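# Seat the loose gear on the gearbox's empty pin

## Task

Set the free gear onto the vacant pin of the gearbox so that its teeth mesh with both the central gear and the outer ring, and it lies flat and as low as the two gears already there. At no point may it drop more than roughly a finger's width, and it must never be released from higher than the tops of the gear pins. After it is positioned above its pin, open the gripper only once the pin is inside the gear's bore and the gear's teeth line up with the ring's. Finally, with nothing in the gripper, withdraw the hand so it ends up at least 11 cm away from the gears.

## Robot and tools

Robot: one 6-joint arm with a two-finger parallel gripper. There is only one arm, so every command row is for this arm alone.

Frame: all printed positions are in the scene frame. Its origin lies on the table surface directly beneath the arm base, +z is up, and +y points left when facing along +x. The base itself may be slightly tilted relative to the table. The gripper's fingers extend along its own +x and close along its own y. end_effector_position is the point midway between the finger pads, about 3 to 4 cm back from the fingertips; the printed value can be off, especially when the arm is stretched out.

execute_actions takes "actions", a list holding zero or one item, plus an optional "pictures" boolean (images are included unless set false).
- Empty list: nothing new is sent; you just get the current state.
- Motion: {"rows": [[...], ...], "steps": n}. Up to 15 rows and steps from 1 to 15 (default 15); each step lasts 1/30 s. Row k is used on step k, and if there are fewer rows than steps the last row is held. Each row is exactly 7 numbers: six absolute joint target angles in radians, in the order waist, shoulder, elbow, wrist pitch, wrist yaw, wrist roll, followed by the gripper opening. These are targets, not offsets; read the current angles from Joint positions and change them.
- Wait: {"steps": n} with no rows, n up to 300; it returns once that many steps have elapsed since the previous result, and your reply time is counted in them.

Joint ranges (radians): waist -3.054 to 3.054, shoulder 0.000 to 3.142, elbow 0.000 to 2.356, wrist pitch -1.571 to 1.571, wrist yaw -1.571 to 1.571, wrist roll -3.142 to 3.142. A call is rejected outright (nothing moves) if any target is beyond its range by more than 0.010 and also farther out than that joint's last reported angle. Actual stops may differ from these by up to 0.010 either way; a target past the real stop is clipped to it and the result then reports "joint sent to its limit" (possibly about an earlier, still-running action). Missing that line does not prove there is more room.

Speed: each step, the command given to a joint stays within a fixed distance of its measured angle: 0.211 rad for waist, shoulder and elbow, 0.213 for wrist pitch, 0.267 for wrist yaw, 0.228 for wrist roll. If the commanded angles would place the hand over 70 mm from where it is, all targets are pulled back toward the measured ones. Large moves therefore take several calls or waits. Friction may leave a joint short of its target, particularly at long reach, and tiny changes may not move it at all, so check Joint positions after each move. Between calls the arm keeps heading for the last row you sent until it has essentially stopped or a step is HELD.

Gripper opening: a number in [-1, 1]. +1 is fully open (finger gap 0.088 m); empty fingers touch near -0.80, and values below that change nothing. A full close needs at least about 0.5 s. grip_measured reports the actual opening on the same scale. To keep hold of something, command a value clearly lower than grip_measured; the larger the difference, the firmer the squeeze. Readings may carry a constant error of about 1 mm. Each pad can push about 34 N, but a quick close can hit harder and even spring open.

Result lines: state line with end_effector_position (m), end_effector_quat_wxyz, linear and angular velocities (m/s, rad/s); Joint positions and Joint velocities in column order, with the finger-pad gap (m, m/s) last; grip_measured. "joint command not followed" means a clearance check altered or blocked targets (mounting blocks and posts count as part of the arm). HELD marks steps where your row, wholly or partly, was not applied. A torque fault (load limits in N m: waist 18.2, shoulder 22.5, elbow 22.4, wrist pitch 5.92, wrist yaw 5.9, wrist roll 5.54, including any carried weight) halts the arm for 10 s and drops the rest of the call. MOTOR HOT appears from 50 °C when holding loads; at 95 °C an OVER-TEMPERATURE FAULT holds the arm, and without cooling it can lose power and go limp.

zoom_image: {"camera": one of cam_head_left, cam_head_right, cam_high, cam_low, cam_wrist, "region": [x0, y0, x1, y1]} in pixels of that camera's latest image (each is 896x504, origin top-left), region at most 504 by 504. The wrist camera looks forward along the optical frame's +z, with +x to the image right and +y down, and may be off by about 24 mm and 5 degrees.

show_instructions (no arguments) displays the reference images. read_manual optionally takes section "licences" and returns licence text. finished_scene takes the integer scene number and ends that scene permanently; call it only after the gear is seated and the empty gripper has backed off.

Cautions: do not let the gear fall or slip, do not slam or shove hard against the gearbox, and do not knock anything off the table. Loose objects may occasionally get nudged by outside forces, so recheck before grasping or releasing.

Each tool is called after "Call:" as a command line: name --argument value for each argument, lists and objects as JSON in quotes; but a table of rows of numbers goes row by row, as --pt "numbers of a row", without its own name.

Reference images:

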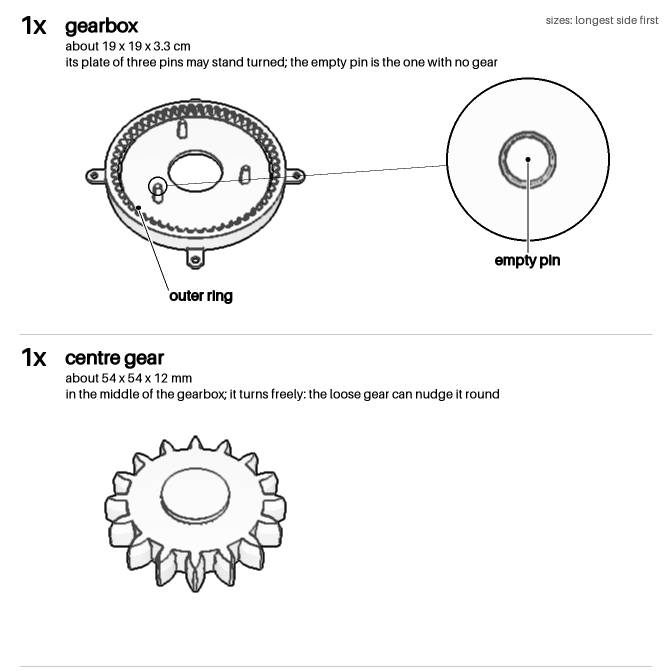

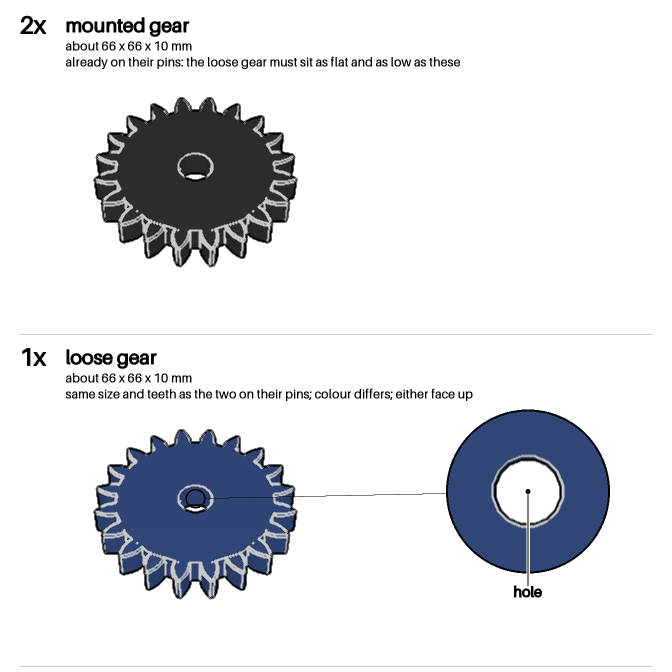

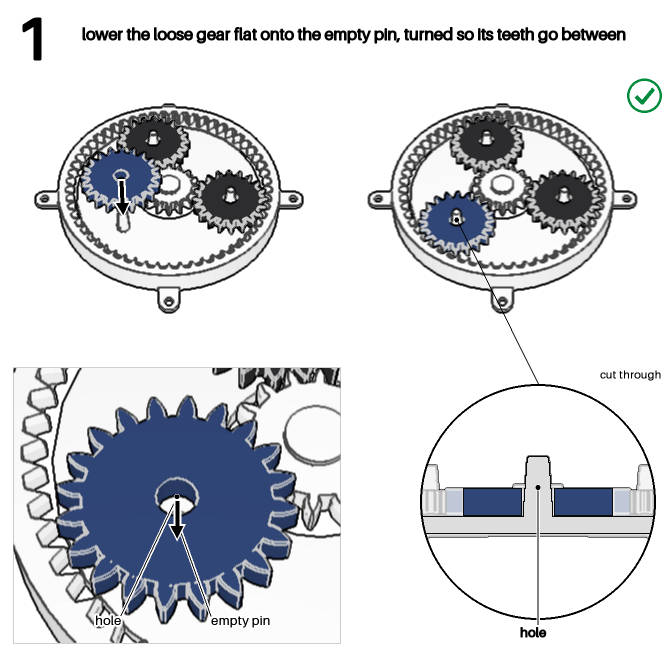

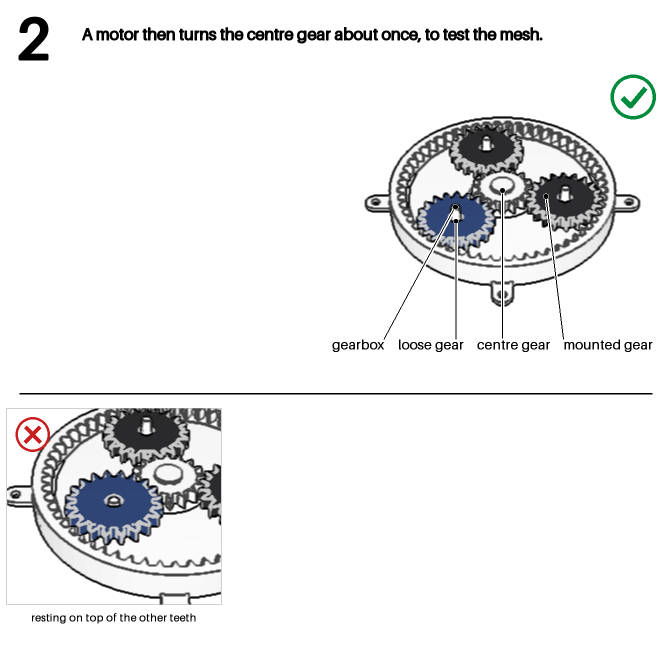

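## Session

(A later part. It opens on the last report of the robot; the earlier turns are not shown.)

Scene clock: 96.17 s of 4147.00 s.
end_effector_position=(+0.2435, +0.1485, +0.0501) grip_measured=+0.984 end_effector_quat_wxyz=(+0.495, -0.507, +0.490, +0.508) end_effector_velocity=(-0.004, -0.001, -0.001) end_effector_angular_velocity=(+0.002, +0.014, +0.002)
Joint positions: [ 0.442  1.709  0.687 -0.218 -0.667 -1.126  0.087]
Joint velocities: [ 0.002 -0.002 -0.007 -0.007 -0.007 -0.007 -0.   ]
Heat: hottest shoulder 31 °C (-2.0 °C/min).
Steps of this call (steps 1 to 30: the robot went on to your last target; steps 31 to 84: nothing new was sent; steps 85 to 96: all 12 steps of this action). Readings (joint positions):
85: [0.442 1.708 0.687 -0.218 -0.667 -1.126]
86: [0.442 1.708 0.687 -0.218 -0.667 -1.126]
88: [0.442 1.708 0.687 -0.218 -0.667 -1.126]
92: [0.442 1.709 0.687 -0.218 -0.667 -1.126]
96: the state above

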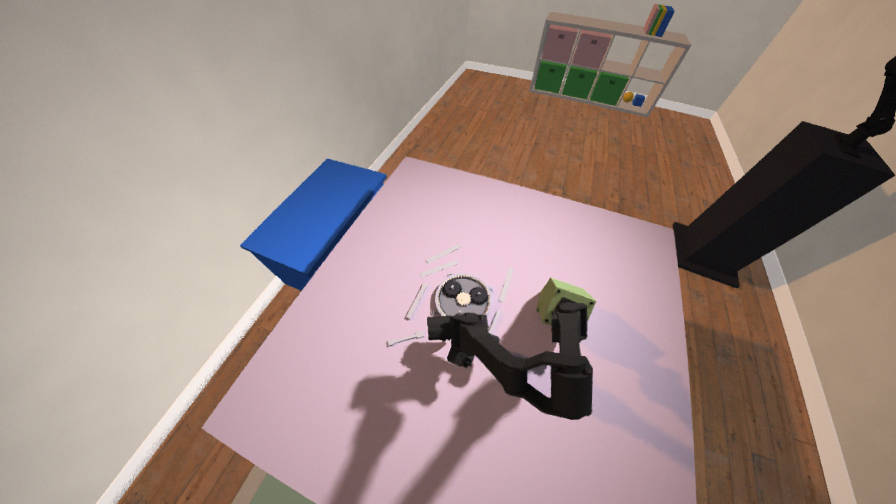

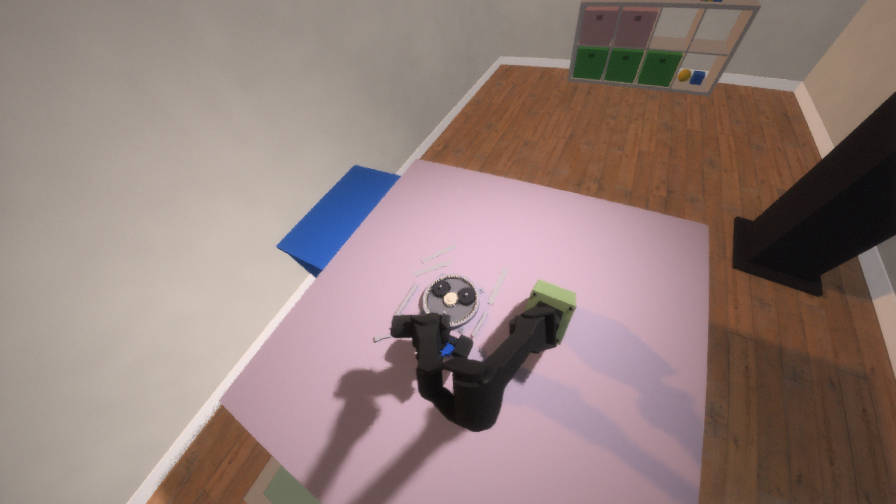

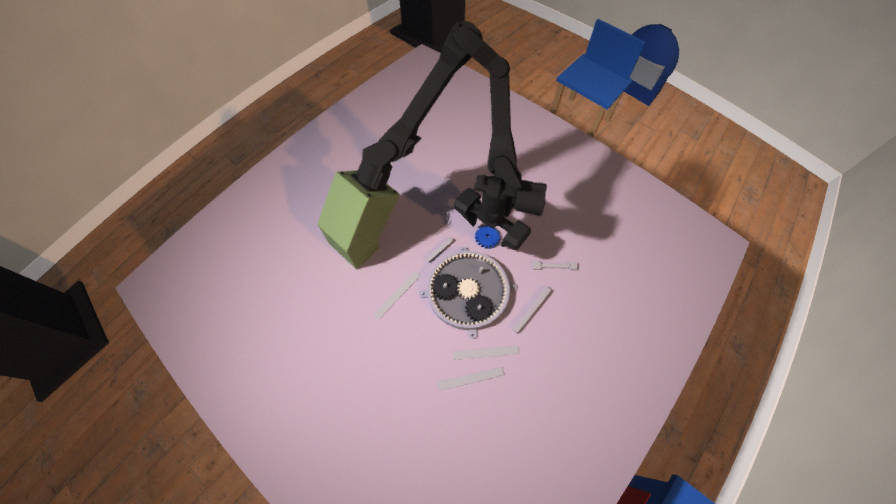

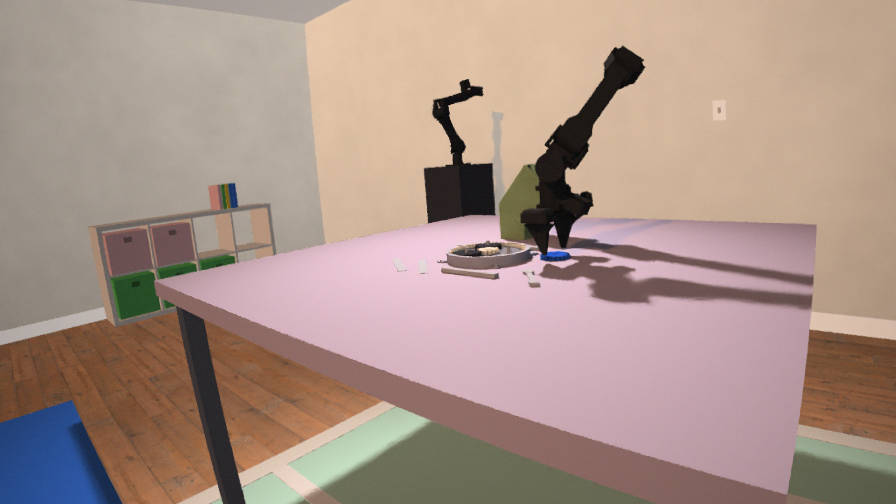

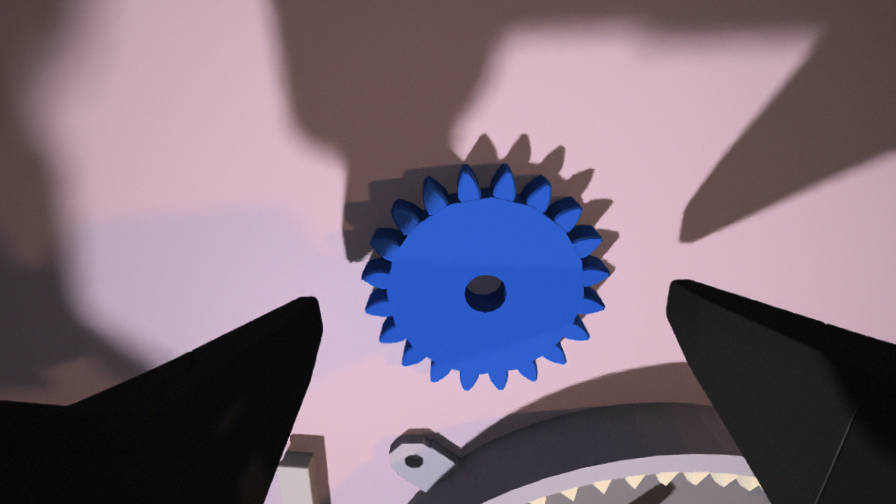

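Call:
execute_actions --actions '[{"rows":[[0.452,1.73,0.691,-0.2,-0.661,-1.13,1],[0.452,1.73,0.691,-0.2,-0.661,-1.13,1],[0.452,1.73,0.691,-0.2,-0.661,-1.13,1],[0.461,1.742,0.689,-0.18,-0.658,-1.13,1],[0.461,1.742,0.689,-0.18,-0.658,-1.13,1],[0.461,1.742,0.689,-0.18,-0.658,-1.13,1],[0.4696,1.754,0.687,-0.159,-0.655,-1.13,1]],"steps":15}]'

Scene clock: 101.97 s of 4147.00 s.
end_effector_position=(+0.2451, +0.1497, +0.0400) grip_measured=+0.984 end_effector_quat_wxyz=(+0.488, -0.515, +0.481, +0.515) end_effector_velocity=(+0.000, +0.002, -0.003) end_effector_angular_velocity=(+0.011, -0.000, +0.020)
Joint positions: [ 0.467  1.742  0.687 -0.164 -0.658 -1.126  0.087]
Joint velocities: [ 0.007  0.007 -0.002  0.022 -0.007 -0.007 -0.   ]
Heat: hottest shoulder 32 °C (+0.0 °C/min).
Steps of this call (steps 1 to 15: the robot went on to your last target; steps 16 to 159: nothing new was sent; steps 160 to 174: all 15 steps of this action). Readings (joint positions):
160: [0.443 1.710 0.687 -0.218 -0.666 -1.126]
161: [0.444 1.712 0.687 -0.214 -0.666 -1.126]
163: [0.448 1.717 0.687 -0.206 -0.665 -1.126]
167: [0.459 1.731 0.687 -0.182 -0.661 -1.126]
174: the state above

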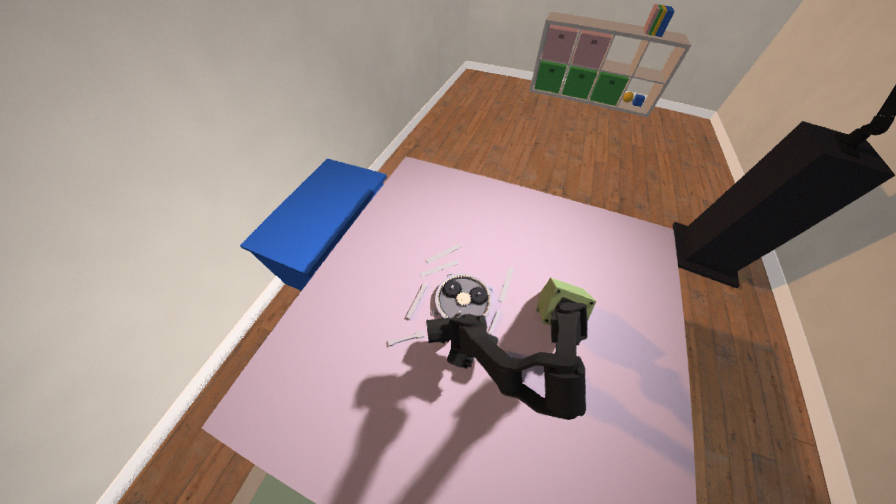

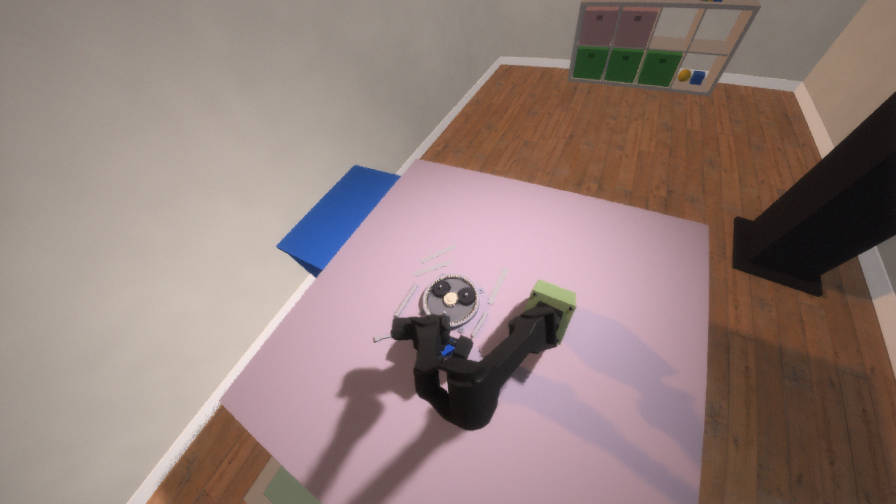

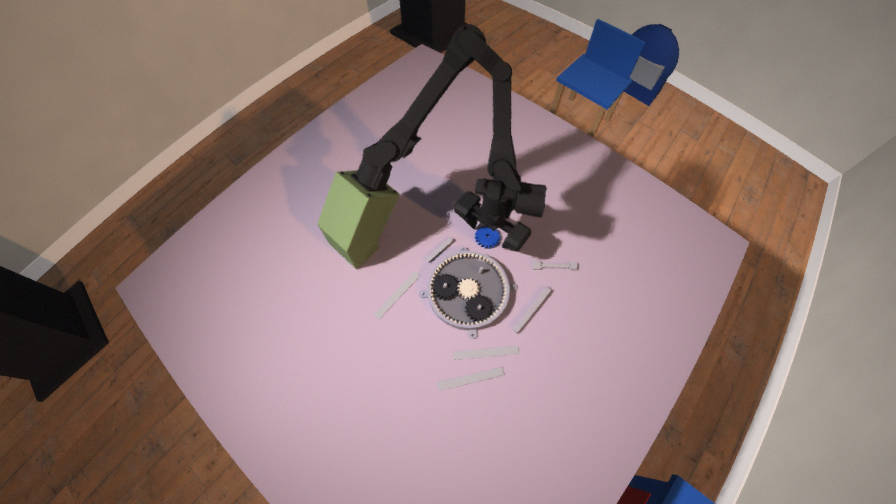

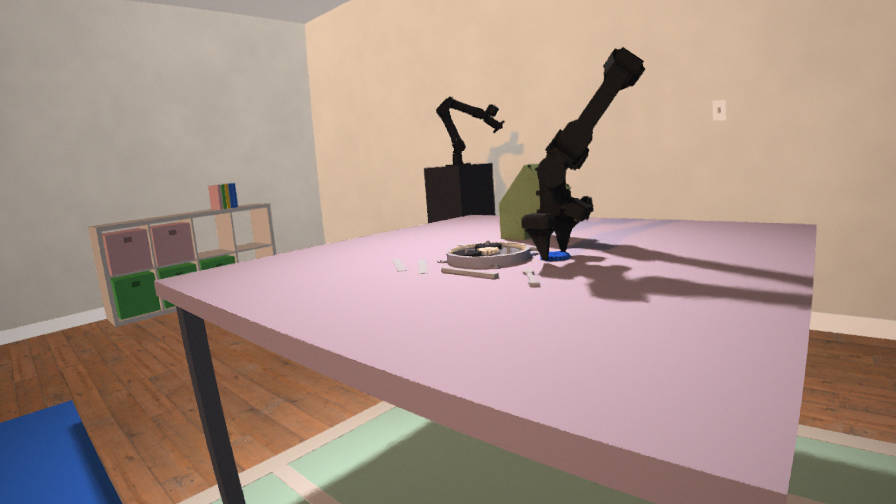

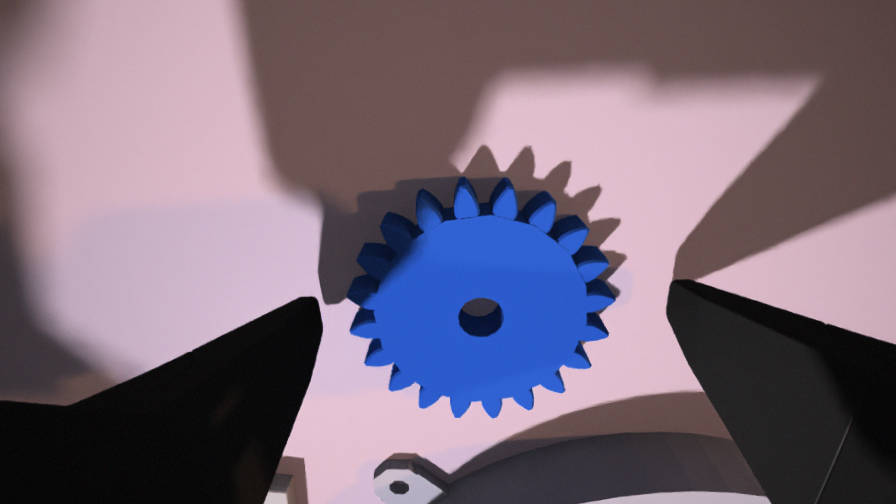

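Call:
execute_actions --actions '[{"rows":[[0.4696,1.754,0.687,-0.159,-0.655,-1.13,0.8],[0.4696,1.754,0.687,-0.159,-0.655,-1.13,0.8],[0.4696,1.754,0.687,-0.159,-0.655,-1.13,0.65],[0.4696,1.754,0.687,-0.159,-0.655,-1.13,0.65],[0.4696,1.754,0.687,-0.159,-0.655,-1.13,0.65],[0.4696,1.754,0.687,-0.159,-0.655,-1.13,0.5],[0.4696,1.754,0.687,-0.159,-0.655,-1.13,0.5],[0.4696,1.754,0.687,-0.159,-0.655,-1.13,0.5],[0.4696,1.754,0.687,-0.159,-0.655,-1.13,0.35]],"steps":15}]'

Scene clock: 106.93 s of 4147.00 s.
end_effector_position=(+0.2451, +0.1496, +0.0393) grip_measured=+0.512 end_effector_quat_wxyz=(+0.487, -0.516, +0.481, +0.515) end_effector_velocity=(-0.000, +0.001, +0.001) end_effector_angular_velocity=(+0.005, +0.004, +0.004)
Joint positions: [ 0.468  1.745  0.687 -0.16  -0.658 -1.126  0.064]
Joint velocities: [-0.002 -0.002  0.002 -0.007 -0.007 -0.007 -0.   ]
Heat: hottest shoulder 32 °C (+0.0 °C/min).
Steps of this call (steps 1 to 15: the robot went on to your last target; steps 16 to 134: nothing new was sent; steps 135 to 149: all 15 steps of this action). Readings (joint positions):
135: [0.468 1.744 0.687 -0.161 -0.658 -1.126]
136: [0.468 1.744 0.687 -0.161 -0.658 -1.126]
138: [0.468 1.744 0.687 -0.161 -0.658 -1.126]
142: [0.468 1.744 0.687 -0.161 -0.658 -1.126]
149: the state above

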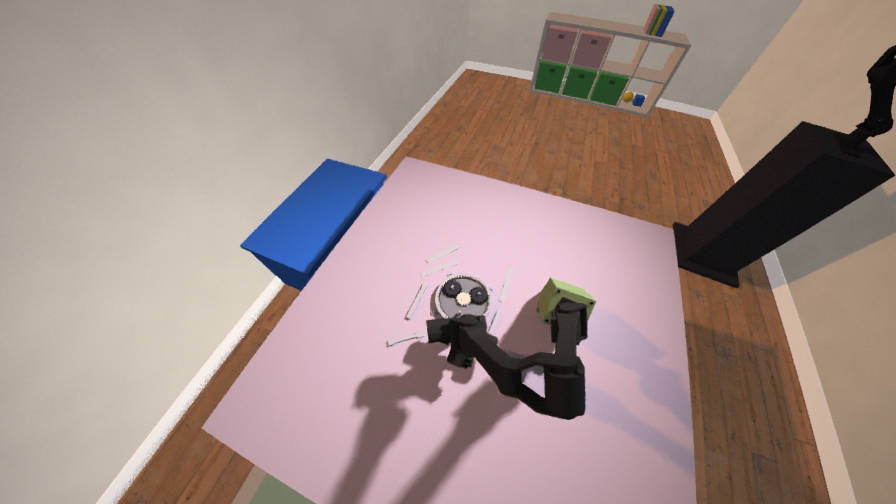

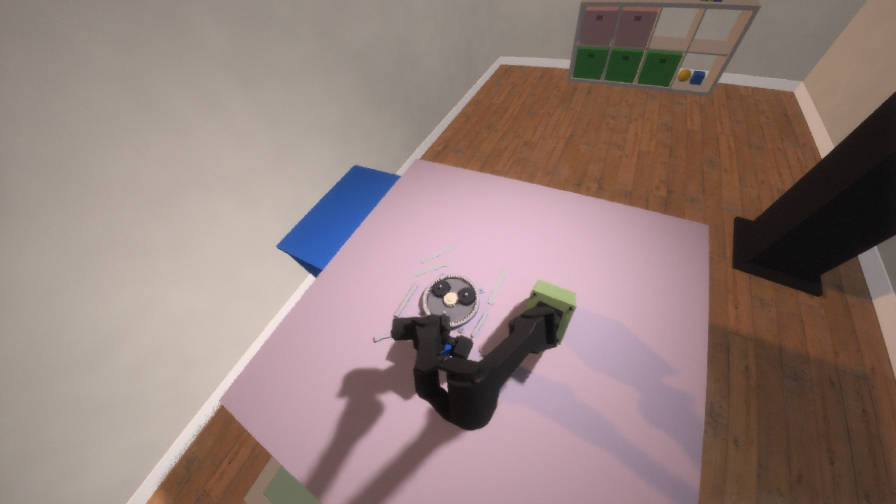

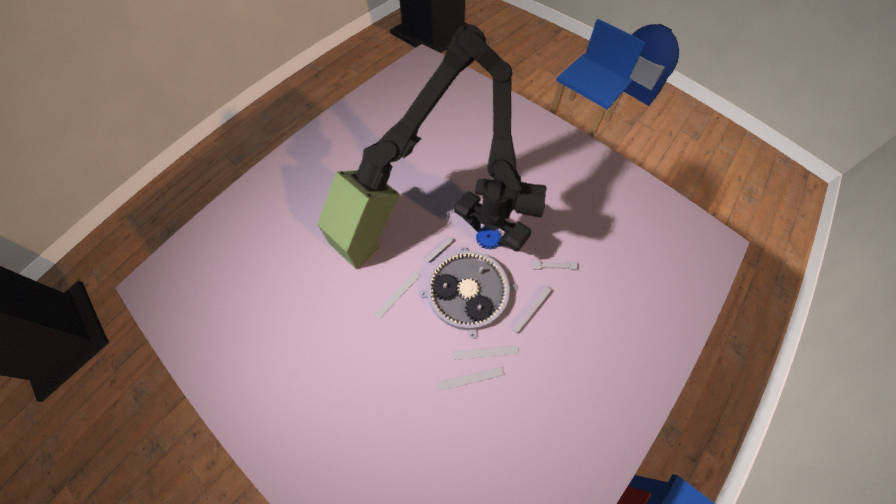

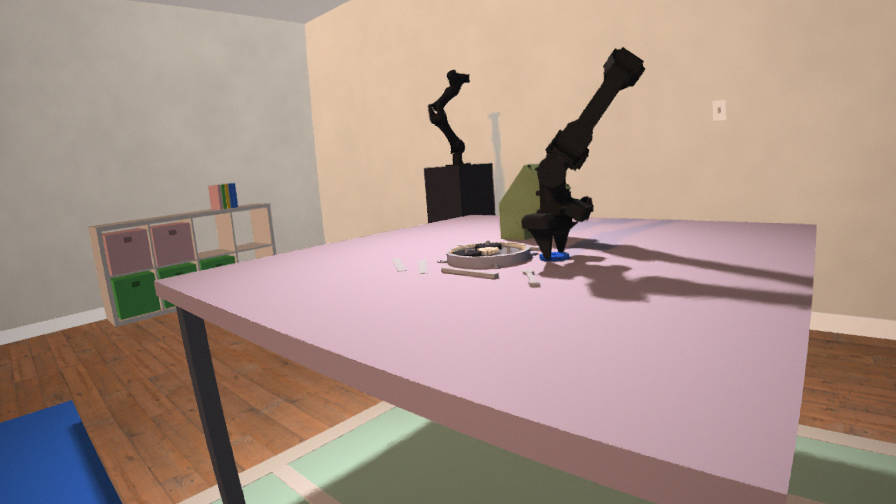

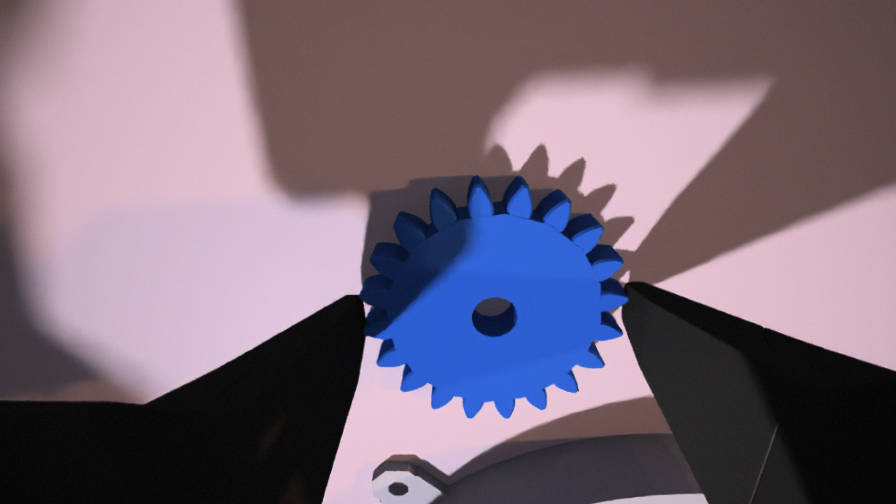

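Call:
execute_actions --actions '[{"rows":[[0.4696,1.754,0.687,-0.159,-0.655,-1.13,0.2],[0.4696,1.754,0.687,-0.159,-0.655,-1.13,0.2],[0.45,1.73,0.693,-0.21,-0.661,-1.13,0.2],[0.45,1.73,0.693,-0.21,-0.661,-1.13,0.2],[0.45,1.73,0.693,-0.21,-0.661,-1.13,0.2],[0.42,1.695,0.705,-0.28,-0.67,-1.13,0.2],[0.42,1.695,0.705,-0.28,-0.67,-1.13,0.2],[0.42,1.695,0.705,-0.28,-0.67,-1.13,0.2],[0.395,1.66,0.715,-0.34,-0.678,-1.13,0.2],[0.395,1.66,0.715,-0.34,-0.678,-1.13,0.2],[0.36,1.62,0.73,-0.42,-0.687,-1.13,0.2]],"steps":15}]' --pictures false

Call:
execute_actions --actions '[{"rows":[[0.32,1.66,0.75,-0.43,-0.695,-1.2,0.2],[0.32,1.66,0.75,-0.43,-0.695,-1.2,0.2],[0.26,1.74,0.78,-0.44,-0.70,-1.28,0.2],[0.26,1.74,0.78,-0.44,-0.70,-1.28,0.2],[0.26,1.74,0.78,-0.44,-0.70,-1.28,0.2],[0.2,1.82,0.815,-0.445,-0.71,-1.37,0.2],[0.2,1.82,0.815,-0.445,-0.71,-1.37,0.2],[0.2,1.82,0.815,-0.445,-0.71,-1.37,0.2],[0.135,1.90,0.85,-0.447,-0.72,-1.47,0.2],[0.135,1.90,0.85,-0.447,-0.72,-1.47,0.2],[0.135,1.90,0.85,-0.447,-0.72,-1.47,0.2],[0.0723,1.985,0.88,-0.447,-0.7287,-1.571,0.2]],"steps":15}]' --pictures false

Call:
execute_actions --actions '[{"rows":[[0.0723,1.985,0.88,-0.447,-0.7287,-1.571,0.2]],"steps":15}]'

Scene clock: 120.40 s of 4147.00 s.
end_effector_position=(+0.2426, +0.1454, +0.0741) grip_measured=+0.511 end_effector_quat_wxyz=(+0.511, -0.485, +0.518, +0.485) end_effector_velocity=(+0.018, +0.016, +0.072) end_effector_angular_velocity=(+0.026, -0.076, -0.133)
Joint positions: [ 0.378  1.649  0.718 -0.378 -0.679 -1.127  0.064]
Joint velocities: [-0.154 -0.203  0.095 -0.315 -0.037  0.007 -0.   ]
Heat: hottest shoulder 32 °C (+0.0 °C/min).
Steps of this call (steps 1 to 15: the robot went on to your last target; steps 16 to 389: nothing new was sent; steps 390 to 404: all 15 steps of this action). Readings (joint positions):
390: [0.468 1.746 0.687 -0.160 -0.658 -1.127]
391: [0.468 1.746 0.687 -0.160 -0.658 -1.127]
393: [0.466 1.746 0.688 -0.175 -0.658 -1.127]
397: [0.445 1.732 0.690 -0.236 -0.661 -1.127]
404: the state above

Scene clock: 120.90 s of 4147.00 s.
end_effector_position=(+0.2879, +0.0671, +0.0837) grip_measured=+0.511 end_effector_quat_wxyz=(+0.503, -0.499, +0.505, +0.493) end_effector_velocity=(+0.026, -0.170, -0.006) end_effector_angular_velocity=(-0.017, +0.025, -0.070)
Joint positions: [ 0.113  1.928  0.855 -0.442 -0.718 -1.504  0.064]
Joint velocities: [-0.427  0.515  0.129 -0.022 -0.007 -0.52  -0.   ]
Heat: hottest shoulder 32 °C (+0.0 °C/min).
Steps of this call (steps 1 to 15: all 15 steps of this action). Readings (joint positions):
1: [0.372 1.645 0.723 -0.390 -0.683 -1.137]
2: [0.362 1.645 0.728 -0.400 -0.686 -1.152]
4: [0.330 1.667 0.745 -0.416 -0.694 -1.200]
8: [0.254 1.751 0.784 -0.432 -0.700 -1.297]
15: the state above

Scene clock: 121.40 s of 4147.00 s.
end_effector_position=(+0.2914, +0.0544, +0.0830) grip_measured=+0.510 end_effector_quat_wxyz=(+0.501, -0.501, +0.500, +0.499) end_effector_velocity=(-0.008, -0.002, -0.000) end_effector_angular_velocity=(+0.007, +0.030, -0.029)
Joint positions: [ 0.079  1.975  0.872 -0.445 -0.725 -1.566  0.064]
Joint velocities: [-0.007  0.007 -0.002 -0.037 -0.007 -0.007 -0.   ]
Heat: hottest shoulder 32 °C (+0.0 °C/min).
Steps of this call (steps 1 to 15: all 15 steps of this action). Readings (joint positions):
1: [0.101 1.942 0.858 -0.444 -0.718 -1.519]
2: [0.094 1.952 0.860 -0.445 -0.719 -1.530]
4: [0.086 1.963 0.864 -0.445 -0.722 -1.546]
8: [0.082 1.970 0.870 -0.445 -0.725 -1.560]
15: the state above

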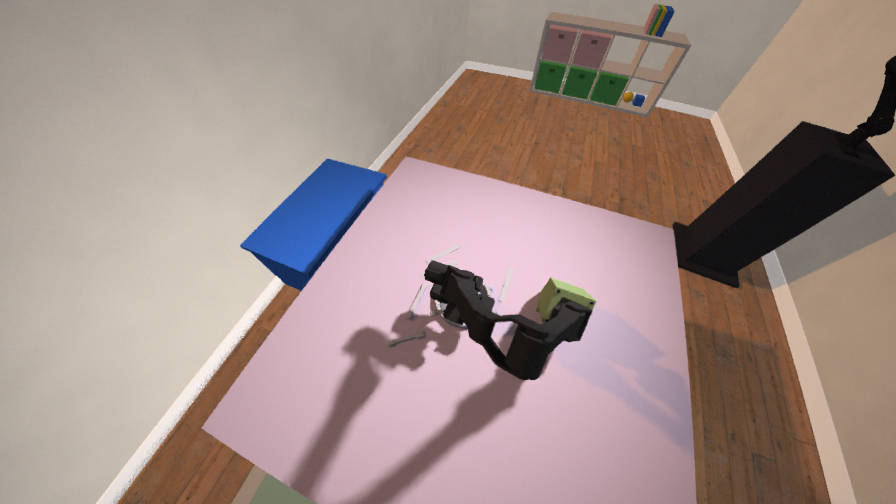

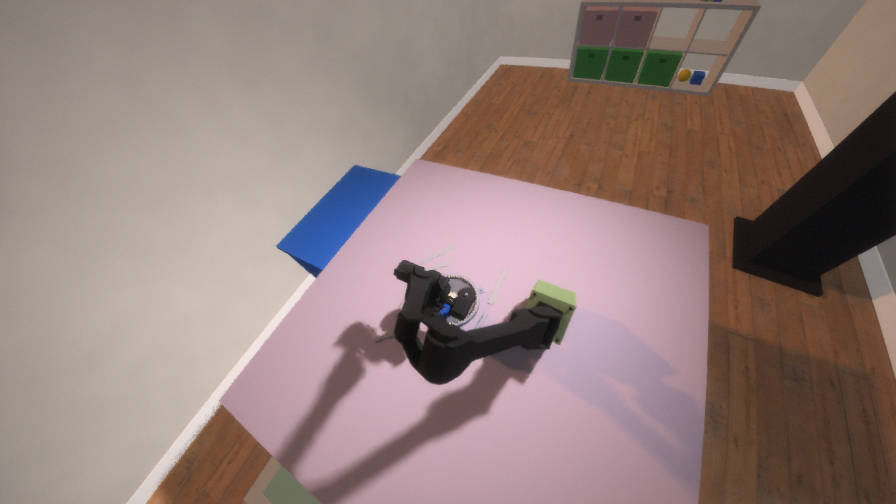

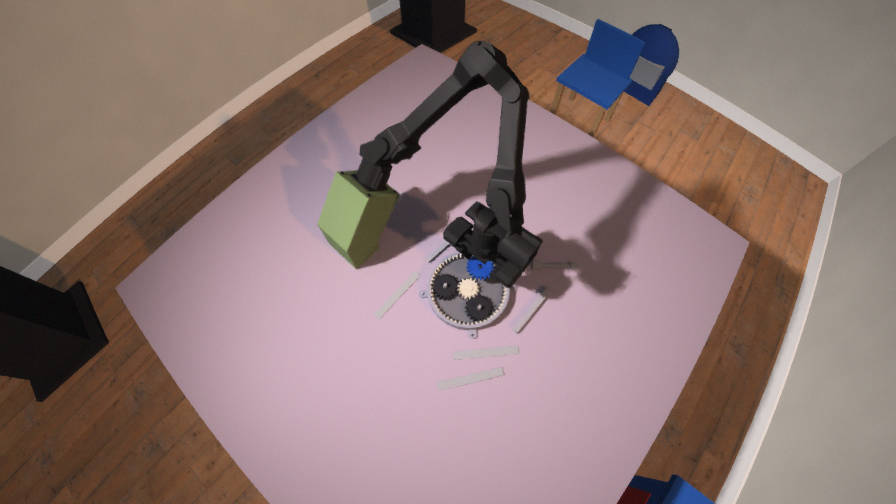

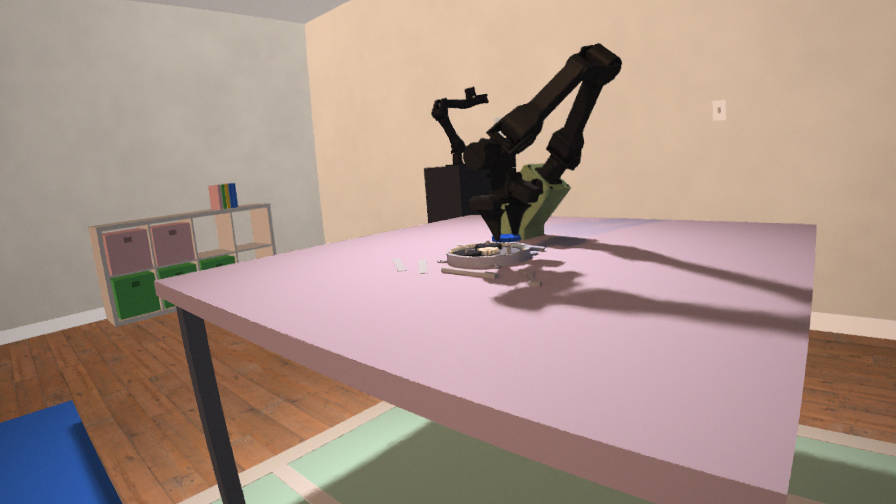

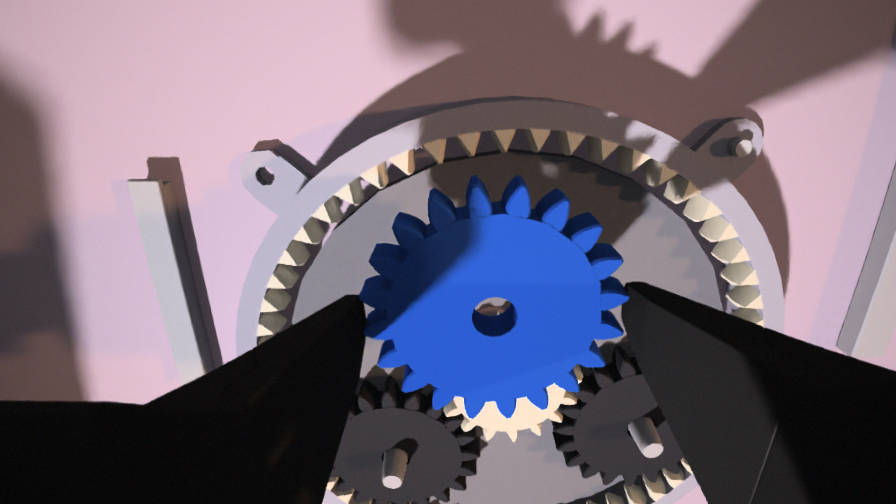

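Call:
zoom_image --camera "cam_wrist" --region '[400,240,600,400]'

Call:
zoom_image --camera "cam_low" --region '[430,200,570,280]'

Region (400, 240, 600, 400) of cam_wrist's 896x504 image, scaled by 2.520, with more detail than that image has; it fills the top 403 rows of this view, and the rest is white.

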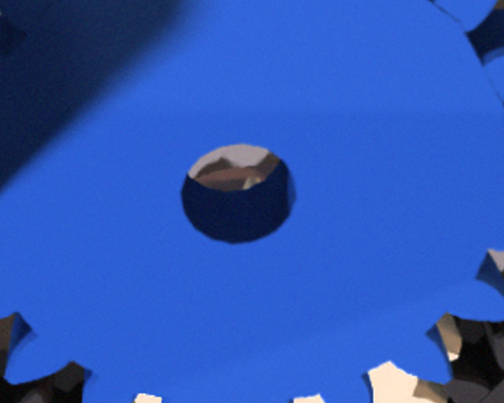

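Region (430, 200, 570, 280) of cam_low's 896x504 image, scaled by 3.600, with more detail than that image has; it fills the top 288 rows of this view, and the rest is white.

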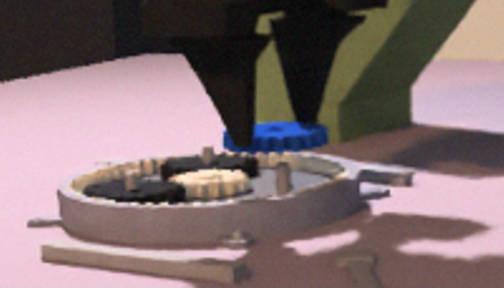

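Call:
execute_actions --actions '[{"rows":[[0.087,1.974,0.884,-0.449,-0.7287,-1.571,0.2],[0.087,1.974,0.884,-0.449,-0.7287,-1.571,0.2],[0.087,1.974,0.884,-0.449,-0.7287,-1.571,0.2],[0.101,1.957,0.887,-0.451,-0.728,-1.571,0.2]],"steps":15}]'

Scene clock: 139.60 s of 4147.00 s.
end_effector_position=(+0.2916, +0.0603, +0.0805) grip_measured=+0.510 end_effector_quat_wxyz=(+0.493, -0.504, +0.497, +0.506) end_effector_velocity=(-0.004, +0.003, +0.002) end_effector_angular_velocity=(+0.007, +0.011, -0.014)
Joint positions: [ 0.1    1.971  0.879 -0.45  -0.726 -1.568  0.064]
Joint velocities: [ 0.002 -0.012 -0.002 -0.022 -0.007  0.007 -0.   ]
Heat: hottest waist 33 °C (+2.0 °C/min).
Steps of this call (steps 1 to 15: the robot went on to your last target; steps 16 to 531: nothing new was sent; steps 532 to 546: all 15 steps of this action). Readings (joint positions):
532: [0.078 1.978 0.874 -0.446 -0.726 -1.568]
533: [0.079 1.978 0.874 -0.447 -0.726 -1.568]
535: [0.082 1.978 0.875 -0.447 -0.726 -1.568]
539: [0.096 1.976 0.878 -0.449 -0.726 -1.568]
546: the state above

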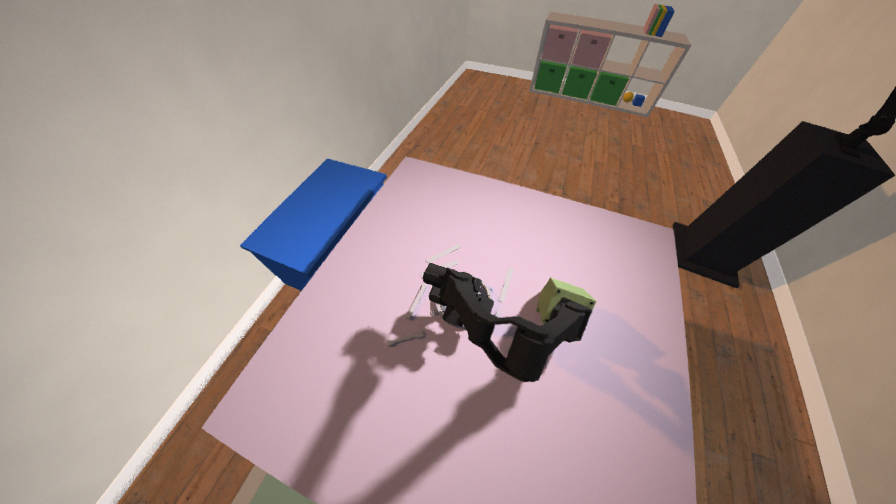

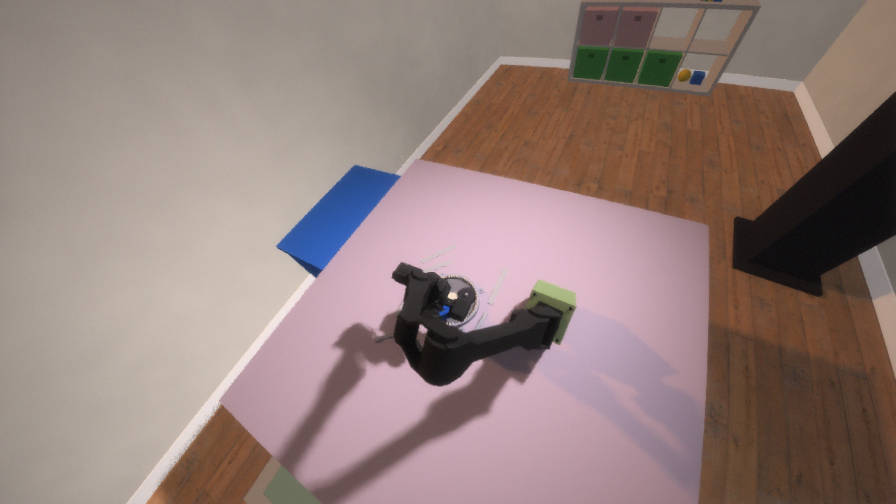

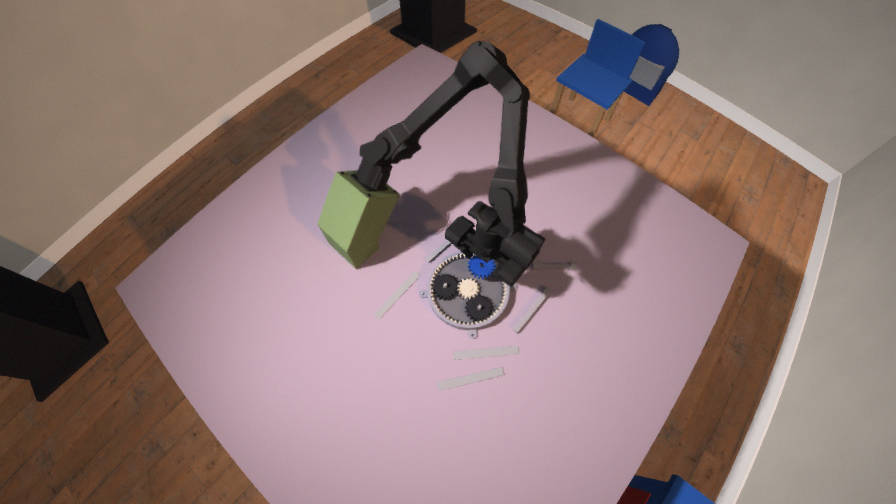

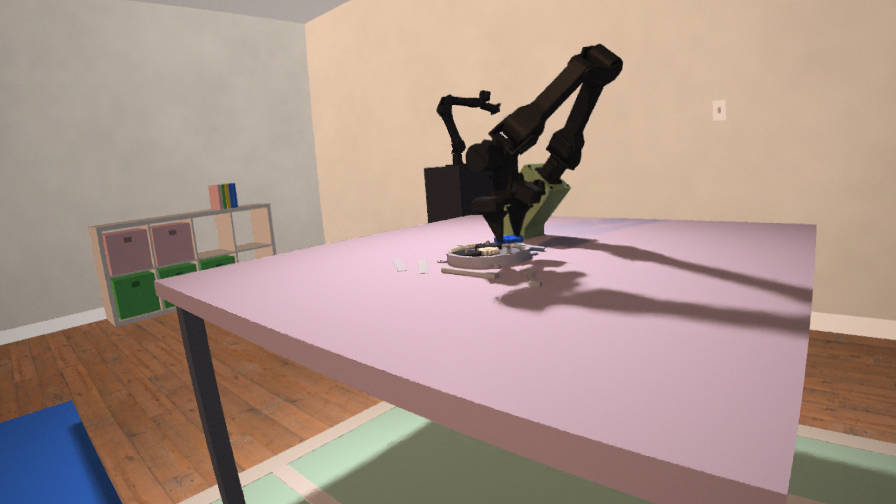

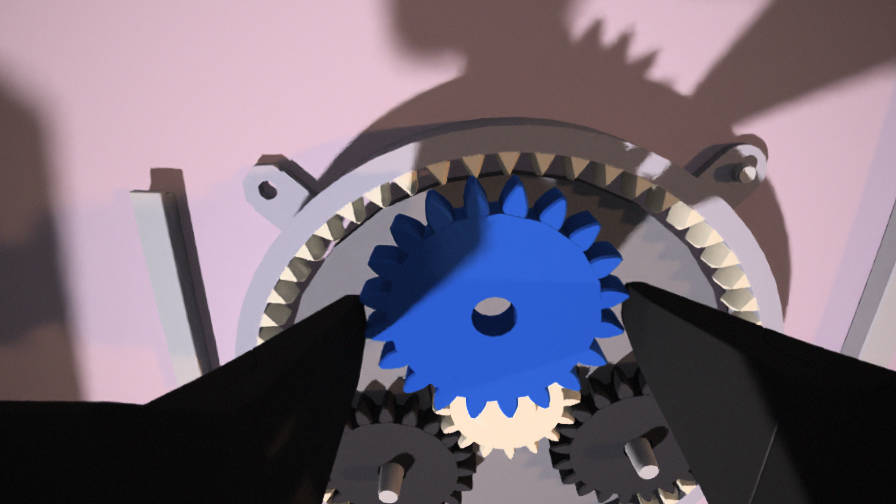

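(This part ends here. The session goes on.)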